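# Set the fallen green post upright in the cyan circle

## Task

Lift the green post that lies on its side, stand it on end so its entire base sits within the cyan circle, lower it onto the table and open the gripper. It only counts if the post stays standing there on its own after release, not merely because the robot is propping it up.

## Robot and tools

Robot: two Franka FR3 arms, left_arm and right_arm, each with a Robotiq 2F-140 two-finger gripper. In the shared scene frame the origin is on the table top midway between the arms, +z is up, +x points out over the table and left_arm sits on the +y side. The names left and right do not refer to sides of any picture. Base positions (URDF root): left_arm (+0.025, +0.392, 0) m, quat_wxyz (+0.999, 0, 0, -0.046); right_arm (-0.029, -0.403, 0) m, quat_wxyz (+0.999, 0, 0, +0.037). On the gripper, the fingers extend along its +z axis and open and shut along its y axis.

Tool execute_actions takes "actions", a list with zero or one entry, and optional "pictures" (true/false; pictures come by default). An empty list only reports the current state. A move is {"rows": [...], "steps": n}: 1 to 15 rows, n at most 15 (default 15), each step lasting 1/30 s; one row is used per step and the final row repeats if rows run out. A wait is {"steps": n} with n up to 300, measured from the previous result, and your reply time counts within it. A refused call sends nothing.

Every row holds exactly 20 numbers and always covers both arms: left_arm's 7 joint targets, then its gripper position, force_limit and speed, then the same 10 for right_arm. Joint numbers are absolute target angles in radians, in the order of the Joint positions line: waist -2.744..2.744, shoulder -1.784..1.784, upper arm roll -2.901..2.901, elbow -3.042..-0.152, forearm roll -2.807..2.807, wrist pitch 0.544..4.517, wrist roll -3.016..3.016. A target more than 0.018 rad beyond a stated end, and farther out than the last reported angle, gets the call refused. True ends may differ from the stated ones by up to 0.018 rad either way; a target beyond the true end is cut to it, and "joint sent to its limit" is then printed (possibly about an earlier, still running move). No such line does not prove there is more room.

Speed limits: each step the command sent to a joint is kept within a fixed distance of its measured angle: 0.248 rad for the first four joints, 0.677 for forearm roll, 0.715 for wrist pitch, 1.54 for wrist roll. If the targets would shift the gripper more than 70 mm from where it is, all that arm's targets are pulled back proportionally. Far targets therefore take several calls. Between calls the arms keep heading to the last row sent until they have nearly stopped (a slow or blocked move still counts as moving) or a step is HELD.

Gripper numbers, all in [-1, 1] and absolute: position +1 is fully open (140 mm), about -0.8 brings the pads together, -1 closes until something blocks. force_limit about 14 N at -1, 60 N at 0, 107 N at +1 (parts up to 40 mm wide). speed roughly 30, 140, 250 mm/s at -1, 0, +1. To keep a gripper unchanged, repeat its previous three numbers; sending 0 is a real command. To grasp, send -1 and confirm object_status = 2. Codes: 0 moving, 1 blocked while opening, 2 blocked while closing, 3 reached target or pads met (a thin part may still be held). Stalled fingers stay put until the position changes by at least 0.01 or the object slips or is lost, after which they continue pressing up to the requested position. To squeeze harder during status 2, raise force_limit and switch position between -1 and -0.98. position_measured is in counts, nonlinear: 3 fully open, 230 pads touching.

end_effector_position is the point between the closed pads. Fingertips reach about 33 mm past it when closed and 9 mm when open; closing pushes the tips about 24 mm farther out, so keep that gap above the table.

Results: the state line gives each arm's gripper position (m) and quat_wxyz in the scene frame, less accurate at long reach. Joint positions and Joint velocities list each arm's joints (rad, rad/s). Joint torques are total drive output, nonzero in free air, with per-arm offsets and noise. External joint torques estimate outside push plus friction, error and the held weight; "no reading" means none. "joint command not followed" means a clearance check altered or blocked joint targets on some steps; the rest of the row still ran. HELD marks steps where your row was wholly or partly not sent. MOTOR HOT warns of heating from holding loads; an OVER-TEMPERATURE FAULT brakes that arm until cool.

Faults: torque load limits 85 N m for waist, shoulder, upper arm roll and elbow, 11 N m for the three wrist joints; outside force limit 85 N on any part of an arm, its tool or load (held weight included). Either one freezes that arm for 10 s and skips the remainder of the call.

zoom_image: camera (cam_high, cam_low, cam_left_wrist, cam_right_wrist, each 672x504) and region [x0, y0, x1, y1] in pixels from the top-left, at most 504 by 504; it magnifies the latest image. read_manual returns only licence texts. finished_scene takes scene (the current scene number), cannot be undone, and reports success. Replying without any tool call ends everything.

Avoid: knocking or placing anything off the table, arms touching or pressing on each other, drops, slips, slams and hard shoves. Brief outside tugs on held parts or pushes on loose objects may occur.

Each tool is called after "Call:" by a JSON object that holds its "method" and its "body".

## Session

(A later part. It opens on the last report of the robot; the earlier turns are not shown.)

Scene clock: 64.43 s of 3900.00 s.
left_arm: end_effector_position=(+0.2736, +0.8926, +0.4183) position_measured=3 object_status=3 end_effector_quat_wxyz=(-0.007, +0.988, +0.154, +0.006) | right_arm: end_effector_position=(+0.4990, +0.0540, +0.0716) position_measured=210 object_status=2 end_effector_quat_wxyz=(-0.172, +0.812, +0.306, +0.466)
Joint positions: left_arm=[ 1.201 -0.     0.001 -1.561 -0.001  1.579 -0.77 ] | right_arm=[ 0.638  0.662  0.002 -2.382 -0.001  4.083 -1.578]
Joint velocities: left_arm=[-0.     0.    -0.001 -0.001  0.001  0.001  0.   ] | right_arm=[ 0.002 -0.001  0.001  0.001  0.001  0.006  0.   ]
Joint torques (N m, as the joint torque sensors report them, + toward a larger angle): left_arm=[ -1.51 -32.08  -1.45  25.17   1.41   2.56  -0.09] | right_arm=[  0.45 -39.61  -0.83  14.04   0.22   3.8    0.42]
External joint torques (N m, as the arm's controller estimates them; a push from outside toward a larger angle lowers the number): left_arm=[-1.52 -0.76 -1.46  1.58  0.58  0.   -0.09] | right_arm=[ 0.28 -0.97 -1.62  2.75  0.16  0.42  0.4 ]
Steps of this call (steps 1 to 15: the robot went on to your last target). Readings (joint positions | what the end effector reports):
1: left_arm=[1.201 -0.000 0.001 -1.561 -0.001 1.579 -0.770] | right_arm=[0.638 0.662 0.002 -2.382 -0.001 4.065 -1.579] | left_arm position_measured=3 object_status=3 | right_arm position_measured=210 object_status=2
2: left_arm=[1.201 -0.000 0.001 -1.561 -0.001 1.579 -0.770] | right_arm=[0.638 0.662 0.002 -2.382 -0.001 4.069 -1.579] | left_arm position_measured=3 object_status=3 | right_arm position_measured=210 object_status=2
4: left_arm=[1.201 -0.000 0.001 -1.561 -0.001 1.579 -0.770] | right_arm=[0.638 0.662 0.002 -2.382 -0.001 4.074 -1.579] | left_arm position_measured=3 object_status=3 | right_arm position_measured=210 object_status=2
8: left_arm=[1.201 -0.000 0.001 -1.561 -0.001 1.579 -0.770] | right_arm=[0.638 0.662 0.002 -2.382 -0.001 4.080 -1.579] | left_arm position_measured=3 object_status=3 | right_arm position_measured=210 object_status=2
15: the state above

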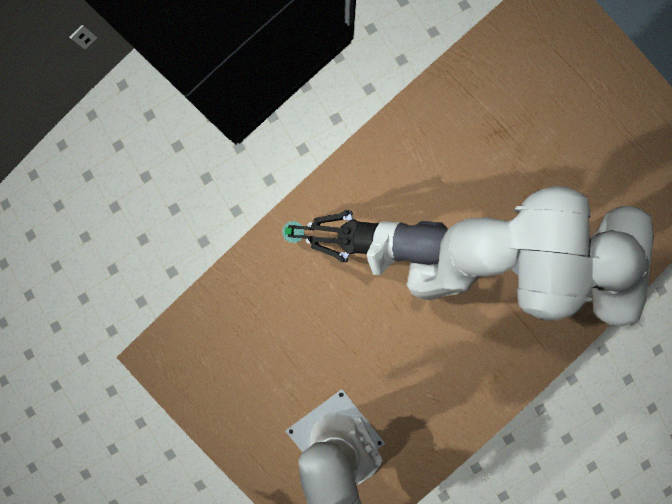

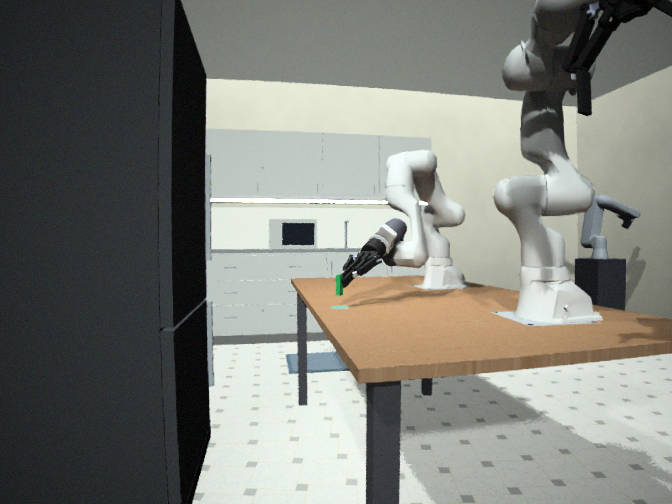

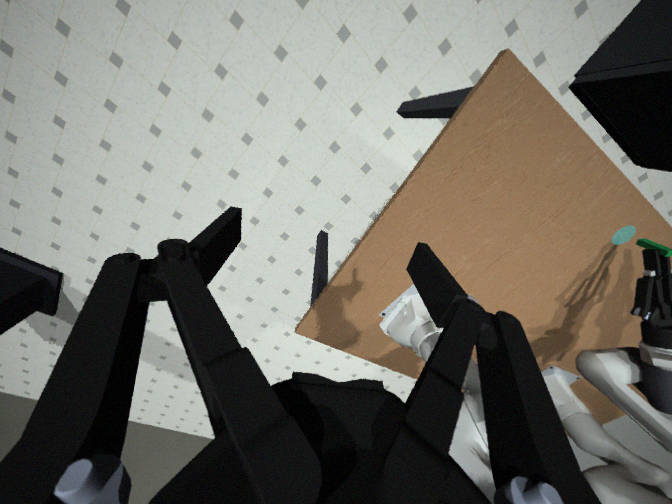

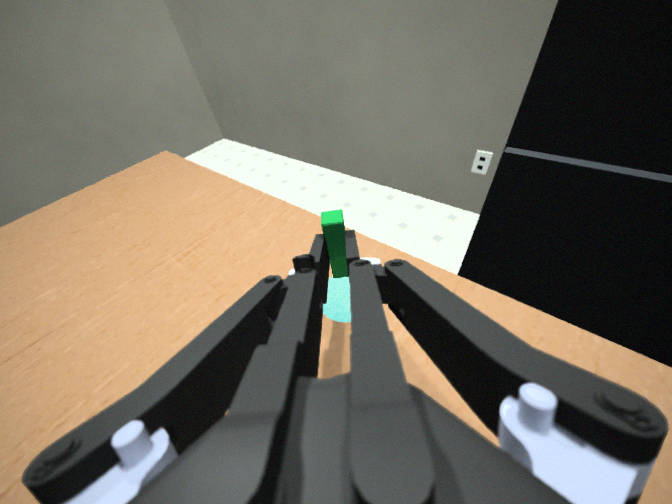

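Call:
{"method": "execute_actions", "body": {"actions": [{"rows":[[1.2,0,0,-1.561,0,1.579,-0.77,1,0,0,0.64,0.755,0,-2.351,0,4.153,-1.571,-1,0,0.3]]}], "pictures": false}}

Call:
{"method": "execute_actions", "body": {"actions": [{"steps":8}]}}

Call:
{"method": "zoom_image", "body": {"camera": "cam_low", "region": [300,240,400,320]}}

Scene clock: 78.77 s of 3900.00 s.
left_arm: end_effector_position=(+0.2736, +0.8926, +0.4183) position_measured=3 object_status=3 end_effector_quat_wxyz=(-0.007, +0.988, +0.154, +0.006) | right_arm: end_effector_position=(+0.4936, +0.0494, +0.0395) position_measured=210 object_status=2 end_effector_quat_wxyz=(-0.172, +0.813, +0.306, +0.465)
Joint positions: left_arm=[ 1.201 -0.     0.001 -1.561 -0.001  1.579 -0.77 ] | right_arm=[ 0.638  0.755  0.002 -2.353 -0.001  4.147 -1.578]
Joint velocities: left_arm=[ 0.001 -0.001  0.001 -0.001  0.     0.     0.002] | right_arm=[-0.    -0.     0.     0.002 -0.     0.024  0.001]
Joint torques (N m, as the joint torque sensors report them, + toward a larger angle): left_arm=[ -0.42 -32.42  -1.21  24.62   1.43   2.54  -0.13] | right_arm=[  0.18 -38.93  -0.48  12.03   0.14   3.86   0.42]
External joint torques (N m, as the arm's controller estimates them; a push from outside toward a larger angle lowers the number): left_arm=[-0.49 -0.97 -1.28  0.97  0.59 -0.03 -0.13] | right_arm=[ 0.2   0.36 -1.19  2.05  0.11  0.47  0.39]
Steps of this call (steps 1 to 15: the robot went on to your last target; steps 16 to 90: nothing new was sent; then 10.83 s passed at rest; steps 91 to 105: all 15 steps of this action). Readings (joint positions | what the end effector reports):
91: left_arm=[1.201 -0.000 0.001 -1.561 -0.001 1.579 -0.770] | right_arm=[0.638 0.674 0.002 -2.372 -0.001 4.096 -1.578] | left_arm position_measured=3 object_status=3 | right_arm position_measured=210 object_status=2
92: left_arm=[1.201 -0.000 0.001 -1.561 -0.001 1.579 -0.770] | right_arm=[0.638 0.695 0.002 -2.362 -0.001 4.107 -1.578] | left_arm position_measured=3 object_status=3 | right_arm position_measured=210 object_status=2
94: left_arm=[1.201 -0.000 0.001 -1.561 -0.001 1.579 -0.770] | right_arm=[0.638 0.730 0.002 -2.358 -0.001 4.121 -1.578] | left_arm position_measured=3 object_status=3 | right_arm position_measured=210 object_status=2
98: left_arm=[1.201 -0.000 0.001 -1.561 -0.001 1.579 -0.770] | right_arm=[0.638 0.755 0.002 -2.357 -0.001 4.135 -1.578] | left_arm position_measured=3 object_status=3 | right_arm position_measured=210 object_status=2
105: the state above

Scene clock: 79.03 s of 3900.00 s.
left_arm: end_effector_position=(+0.2736, +0.8926, +0.4183) position_measured=3 object_status=3 end_effector_quat_wxyz=(-0.007, +0.988, +0.154, +0.006) | right_arm: end_effector_position=(+0.4938, +0.0496, +0.0405) position_measured=210 object_status=2 end_effector_quat_wxyz=(-0.172, +0.812, +0.306, +0.467)
Joint positions: left_arm=[ 1.201 -0.     0.001 -1.561 -0.001  1.579 -0.77 ] | right_arm=[ 0.638  0.755  0.002 -2.353 -0.001  4.15  -1.578]
Joint velocities: left_arm=[ 0.001  0.    -0.001  0.    -0.    -0.001  0.001] | right_arm=[ 0.001 -0.    -0.003  0.001 -0.001  0.004  0.   ]
Joint torques (N m, as the joint torque sensors report them, + toward a larger angle): left_arm=[ -0.9  -31.66  -1.52  24.75   1.4    2.65  -0.13] | right_arm=[  0.29 -39.14  -0.51  12.55   0.17   3.69   0.42]
External joint torques (N m, as the arm's controller estimates them; a push from outside toward a larger angle lowers the number): left_arm=[-0.8  -0.3  -1.41  1.12  0.59  0.08 -0.13] | right_arm=[ 0.36  0.15 -1.15  2.53  0.13  0.3   0.4 ]
Steps of this call (steps 1 to 8: the robot went on to your last target). Readings (joint positions | what the end effector reports):
1: left_arm=[1.201 -0.000 0.001 -1.561 -0.001 1.579 -0.770] | right_arm=[0.638 0.755 0.002 -2.353 -0.001 4.148 -1.578] | left_arm position_measured=3 object_status=3 | right_arm position_measured=210 object_status=2
2: left_arm=[1.201 -0.000 0.001 -1.561 -0.001 1.579 -0.770] | right_arm=[0.638 0.755 0.002 -2.353 -0.001 4.148 -1.578] | left_arm position_measured=3 object_status=3 | right_arm position_measured=210 object_status=2
4: left_arm=[1.201 -0.000 0.001 -1.561 -0.001 1.579 -0.770] | right_arm=[0.638 0.755 0.002 -2.353 -0.001 4.149 -1.578] | left_arm position_measured=3 object_status=3 | right_arm position_measured=210 object_status=2
8: the state above

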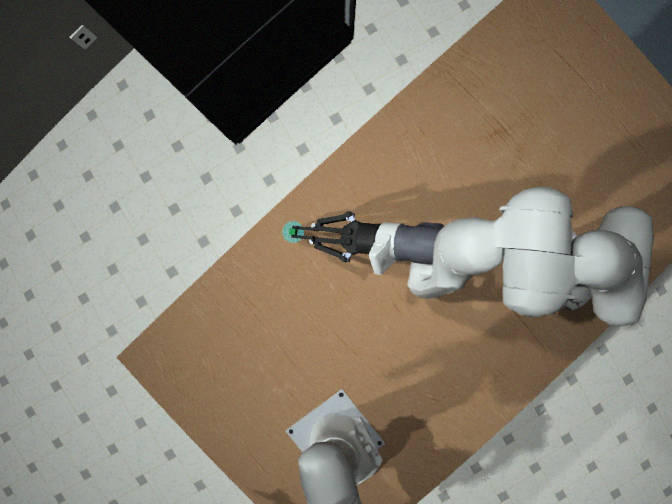

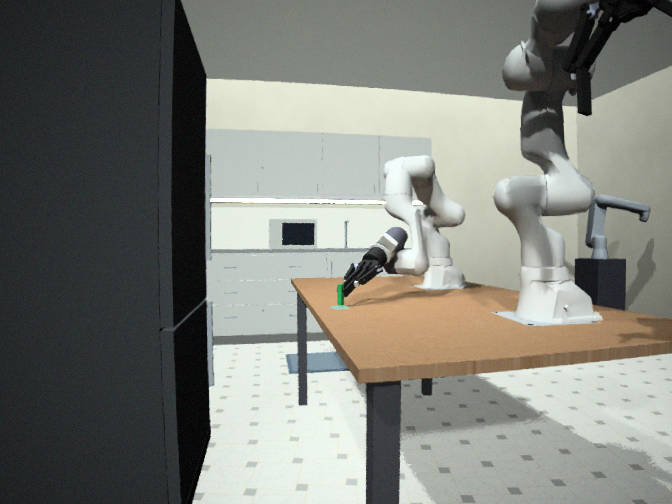

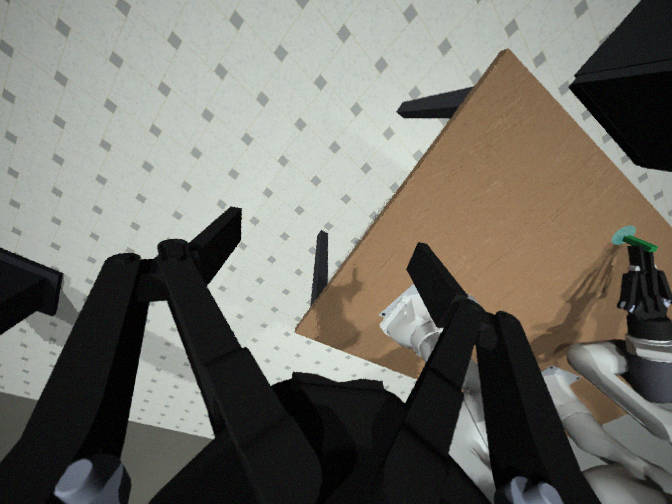

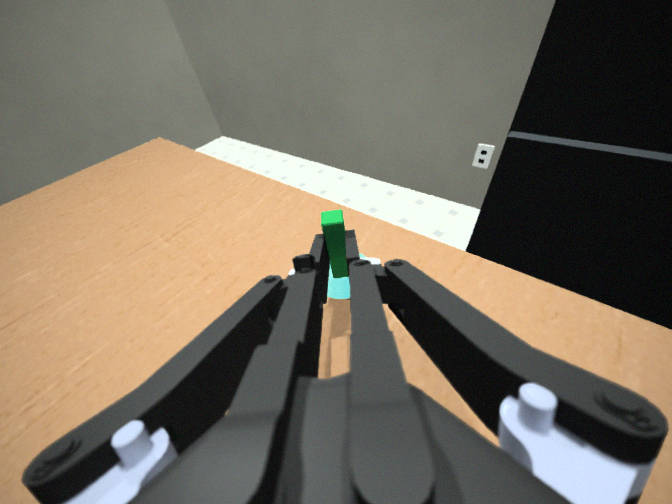

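Region (300, 240, 400, 320) of cam_low's 672x504 image, scaled by 5.040, with more detail than that image has; it fills the top 403 rows of this view, and the rest is white.

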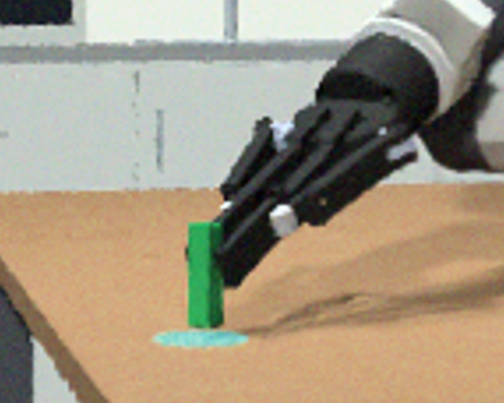

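Call:
{"method": "execute_actions", "body": {"actions": [{"rows":[[1.2,0,0,-1.561,0,1.579,-0.77,1,0,0,0.64,0.775,0,-2.345,0,4.165,-1.571,-1,0,0.3]]}], "pictures": false}}

Call:
{"method": "execute_actions", "body": {"actions": [{"rows":[[1.2,0,0,-1.561,0,1.579,-0.77,1,0,0,0.64,0.775,0,-2.345,0,4.165,-1.571,0,0,-0.5]]}], "pictures": false}}

Call:
{"method": "execute_actions", "body": {"actions": [{"steps":10}], "pictures": false}}

Call:
{"method": "execute_actions", "body": {"actions": [{"rows":[[1.2,0,0,-1.561,0,1.579,-0.77,1,0,0,0.64,0.42,0,-2.47,0,4.03,-1.571,0,0,-0.5]]}]}}

Call:
{"method": "zoom_image", "body": {"camera": "cam_high", "region": [255,200,355,275]}}

Scene clock: 91.17 s of 3900.00 s.
left_arm: end_effector_position=(+0.2736, +0.8926, +0.4183) position_measured=3 object_status=3 end_effector_quat_wxyz=(-0.007, +0.988, +0.154, +0.006) | right_arm: end_effector_position=(+0.4928, +0.0487, +0.0347) position_measured=210 object_status=2 end_effector_quat_wxyz=(-0.173, +0.812, +0.306, +0.467)
Joint positions: left_arm=[ 1.201 -0.     0.001 -1.561 -0.001  1.579 -0.77 ] | right_arm=[ 0.638  0.773  0.002 -2.347 -0.001  4.162 -1.578]
Joint velocities: left_arm=[ 0.001 -0.001 -0.    -0.001  0.001  0.     0.   ] | right_arm=[ 0.001  0.001 -0.001 -0.001  0.002  0.004  0.001]
Joint torques (N m, as the joint torque sensors report them, + toward a larger angle): left_arm=[ -0.84 -31.72  -2.06  24.66   1.39   2.52  -0.14] | right_arm=[  0.24 -37.46  -0.75  12.42   0.16   3.8    0.43]
External joint torques (N m, as the arm's controller estimates them; a push from outside toward a larger angle lowers the number): left_arm=[-0.86 -0.27 -2.08  1.    0.56 -0.05 -0.14] | right_arm=[ 0.28  1.86 -1.44  2.72  0.14  0.42  0.4 ]
Steps of this call (steps 1 to 15: the robot went on to your last target; steps 16 to 90: nothing new was sent; then 8.63 s passed at rest; steps 91 to 105: all 15 steps of this action). Readings (joint positions | what the end effector reports):
91: left_arm=[1.201 -0.000 0.001 -1.561 -0.001 1.579 -0.770] | right_arm=[0.638 0.757 0.002 -2.351 -0.001 4.153 -1.578] | left_arm position_measured=3 object_status=3 | right_arm position_measured=210 object_status=2
92: left_arm=[1.201 -0.000 0.001 -1.561 -0.001 1.579 -0.770] | right_arm=[0.638 0.761 0.002 -2.349 -0.001 4.155 -1.578] | left_arm position_measured=3 object_status=3 | right_arm position_measured=210 object_status=2
94: left_arm=[1.201 -0.000 0.001 -1.561 -0.001 1.579 -0.770] | right_arm=[0.638 0.768 0.002 -2.348 -0.001 4.157 -1.578] | left_arm position_measured=3 object_status=3 | right_arm position_measured=210 object_status=2
98: left_arm=[1.201 -0.000 0.001 -1.561 -0.001 1.579 -0.770] | right_arm=[0.638 0.773 0.002 -2.348 -0.001 4.160 -1.578] | left_arm position_measured=3 object_status=3 | right_arm position_measured=210 object_status=2
105: the state above

Scene clock: 91.67 s of 3900.00 s.
left_arm: end_effector_position=(+0.2736, +0.8926, +0.4183) position_measured=3 object_status=3 end_effector_quat_wxyz=(-0.007, +0.988, +0.154, +0.006) | right_arm: end_effector_position=(+0.4930, +0.0489, +0.0352) position_measured=147 object_status=0 end_effector_quat_wxyz=(-0.173, +0.811, +0.305, +0.467)
Joint positions: left_arm=[ 1.201 -0.     0.001 -1.561 -0.001  1.579 -0.77 ] | right_arm=[ 0.638  0.773  0.002 -2.347 -0.001  4.163 -1.578]
Joint velocities: left_arm=[-0.     0.     0.001 -0.    -0.001 -0.     0.001] | right_arm=[-0.001  0.001 -0.001  0.002 -0.001  0.001 -0.001]
Joint torques (N m, as the joint torque sensors report them, + toward a larger angle): left_arm=[ -1.63 -32.13  -1.45  24.57   1.36   2.53  -0.18] | right_arm=[  0.21 -37.94  -0.6   12.46   0.14   3.82   0.38]
External joint torques (N m, as the arm's controller estimates them; a push from outside toward a larger angle lowers the number): left_arm=[-1.67 -0.73 -1.49  0.95  0.54 -0.03 -0.18] | right_arm=[ 0.36  1.39 -1.22  2.73  0.1   0.45  0.35]
Steps of this call (steps 1 to 15: all 15 steps of this action). Readings (joint positions | what the end effector reports):
1: left_arm=[1.201 -0.000 0.001 -1.561 -0.001 1.579 -0.770] | right_arm=[0.638 0.773 0.002 -2.347 -0.001 4.162 -1.578] | left_arm position_measured=3 object_status=3 | right_arm position_measured=210 object_status=0
2: left_arm=[1.201 -0.000 0.001 -1.561 -0.001 1.579 -0.770] | right_arm=[0.638 0.773 0.002 -2.347 -0.001 4.162 -1.578] | left_arm position_measured=3 object_status=3 | right_arm position_measured=210 object_status=0
4: left_arm=[1.201 -0.000 0.001 -1.561 -0.001 1.579 -0.770] | right_arm=[0.638 0.773 0.002 -2.347 -0.001 4.162 -1.578] | left_arm position_measured=3 object_status=3 | right_arm position_measured=198 object_status=0
8: left_arm=[1.201 -0.000 0.001 -1.561 -0.001 1.579 -0.770] | right_arm=[0.638 0.773 0.002 -2.347 -0.001 4.163 -1.578] | left_arm position_measured=3 object_status=3 | right_arm position_measured=179 object_status=0
15: the state above

Scene clock: 92.00 s of 3900.00 s.
left_arm: end_effector_position=(+0.2736, +0.8926, +0.4183) position_measured=3 object_status=3 end_effector_quat_wxyz=(-0.007, +0.988, +0.154, +0.006) | right_arm: end_effector_position=(+0.4930, +0.0489, +0.0353) position_measured=129 object_status=3 end_effector_quat_wxyz=(-0.173, +0.811, +0.305, +0.467)
Joint positions: left_arm=[ 1.201 -0.     0.001 -1.561 -0.001  1.579 -0.77 ] | right_arm=[ 0.638  0.773  0.002 -2.347 -0.001  4.163 -1.578]
Joint velocities: left_arm=[-0.001  0.    -0.001 -0.    -0.001 -0.001  0.   ] | right_arm=[ 0.001 -0.002 -0.002  0.001  0.    -0.     0.   ]
Joint torques (N m, as the joint torque sensors report them, + toward a larger angle): left_arm=[ -1.14 -31.51  -1.32  24.49   1.36   2.54  -0.11] | right_arm=[  0.11 -37.65  -0.5   12.14   0.13   3.74   0.42]
External joint torques (N m, as the arm's controller estimates them; a push from outside toward a larger angle lowers the number): left_arm=[-1.13 -0.28 -1.31  0.94  0.54 -0.02 -0.11] | right_arm=[ 0.05  1.84 -1.27  2.37  0.12  0.36  0.39]
Steps of this call (steps 1 to 10: the robot went on to your last target). Readings (joint positions | what the end effector reports):
1: left_arm=[1.201 -0.000 0.001 -1.561 -0.001 1.579 -0.770] | right_arm=[0.638 0.773 0.002 -2.347 -0.001 4.163 -1.578] | left_arm position_measured=3 object_status=3 | right_arm position_measured=142 object_status=0
2: left_arm=[1.201 -0.000 0.001 -1.561 -0.001 1.579 -0.770] | right_arm=[0.638 0.773 0.002 -2.347 -0.001 4.163 -1.578] | left_arm position_measured=3 object_status=3 | right_arm position_measured=138 object_status=0
4: left_arm=[1.201 -0.000 0.001 -1.561 -0.001 1.579 -0.770] | right_arm=[0.638 0.773 0.002 -2.347 -0.001 4.163 -1.578] | left_arm position_measured=3 object_status=3 | right_arm position_measured=129 object_status=0
8: left_arm=[1.201 -0.000 0.001 -1.561 -0.001 1.579 -0.770] | right_arm=[0.638 0.773 0.002 -2.347 -0.001 4.163 -1.578] | left_arm position_measured=3 object_status=3 | right_arm position_measured=129 object_status=0
10: the state above

Scene clock: 92.50 s of 3900.00 s.
left_arm: end_effector_position=(+0.2736, +0.8926, +0.4183) position_measured=3 object_status=3 end_effector_quat_wxyz=(-0.007, +0.988, +0.154, +0.006) | right_arm: end_effector_position=(+0.5072, +0.0607, +0.1916) position_measured=129 object_status=3 end_effector_quat_wxyz=(-0.190, +0.783, +0.295, +0.514)
Joint positions: left_arm=[ 1.201 -0.     0.001 -1.561 -0.001  1.579 -0.77 ] | right_arm=[ 0.638  0.418  0.002 -2.466 -0.001  4.044 -1.578]
Joint velocities: left_arm=[-0.001 -0.    -0.001  0.    -0.    -0.    -0.   ] | right_arm=[-0.001  0.005  0.001 -0.036  0.    -0.073 -0.002]
Joint torques (N m, as the joint torque sensors report them, + toward a larger angle): left_arm=[ -1.62 -32.45  -0.98  24.61   1.43   2.53  -0.04] | right_arm=[ -0.03 -34.76  -1.    13.92   0.31   3.1    0.42]
External joint torques (N m, as the arm's controller estimates them; a push from outside toward a larger angle lowers the number): left_arm=[-1.49 -1.03 -0.85  0.95  0.62 -0.04 -0.04] | right_arm=[ 0.    1.18 -1.39 -0.89  0.08 -0.23  0.39]
Steps of this call (steps 1 to 15: all 15 steps of this action). Readings (joint positions | what the end effector reports):
1: left_arm=[1.201 -0.000 0.001 -1.561 -0.001 1.579 -0.770] | right_arm=[0.638 0.750 0.002 -2.374 -0.001 4.143 -1.578] | left_arm position_measured=3 object_status=3 | right_arm position_measured=129 object_status=3
2: left_arm=[1.201 -0.000 0.001 -1.561 -0.001 1.579 -0.770] | right_arm=[0.638 0.705 0.002 -2.408 -0.001 4.124 -1.578] | left_arm position_measured=3 object_status=3 | right_arm position_measured=129 object_status=3
4: left_arm=[1.201 -0.000 0.001 -1.561 -0.001 1.579 -0.770] | right_arm=[0.638 0.618 0.002 -2.431 -0.001 4.104 -1.578] | left_arm position_measured=3 object_status=3 | right_arm position_measured=129 object_status=3
8: left_arm=[1.201 -0.000 0.001 -1.561 -0.001 1.579 -0.770] | right_arm=[0.638 0.460 0.002 -2.454 -0.001 4.070 -1.578] | left_arm position_measured=3 object_status=3 | right_arm position_measured=129 object_status=3
15: the state above

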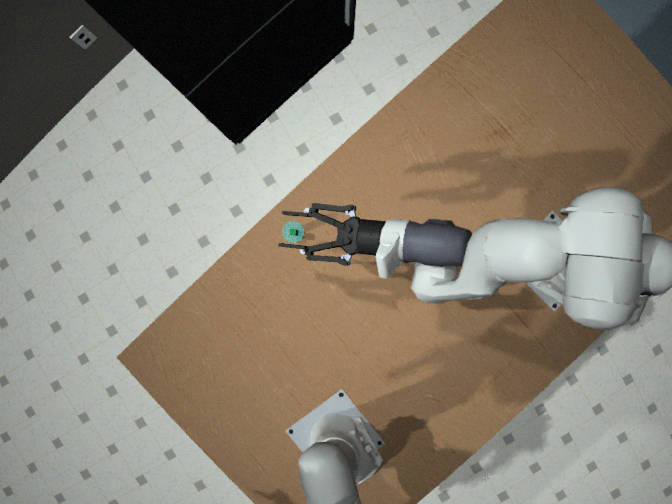

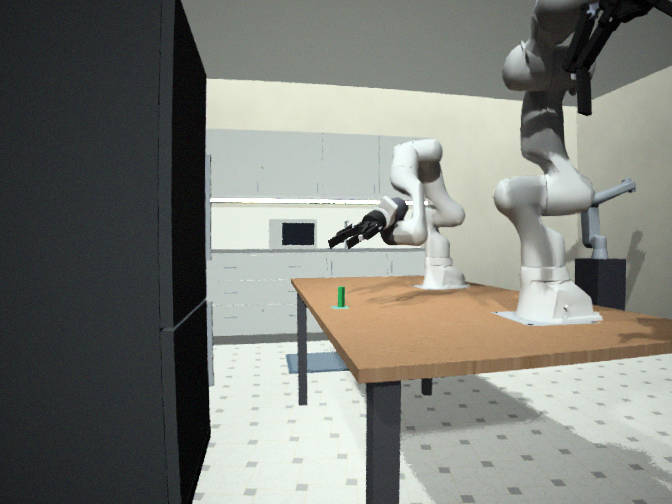

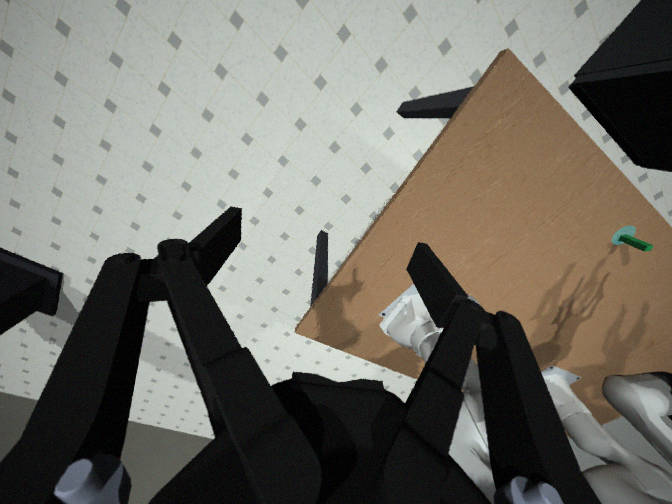

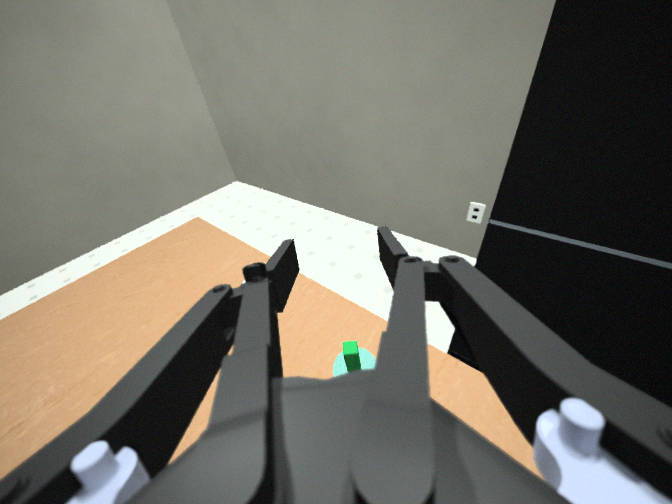

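Region (255, 200, 355, 275) of cam_high's 672x504 image, scaled by 5.040, with more detail than that image has; it fills the top 378 rows of this view, and the rest is white.

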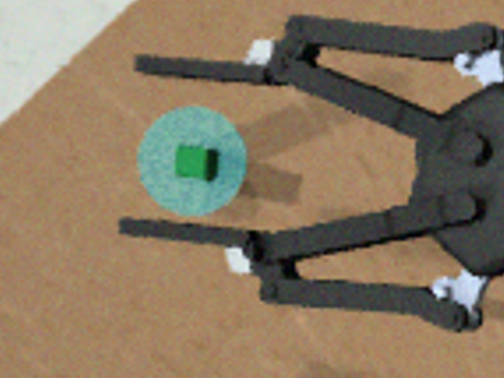

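Call:
{"method": "finished_scene", "body": {"scene": 2}}

The scene is finished: the task was done.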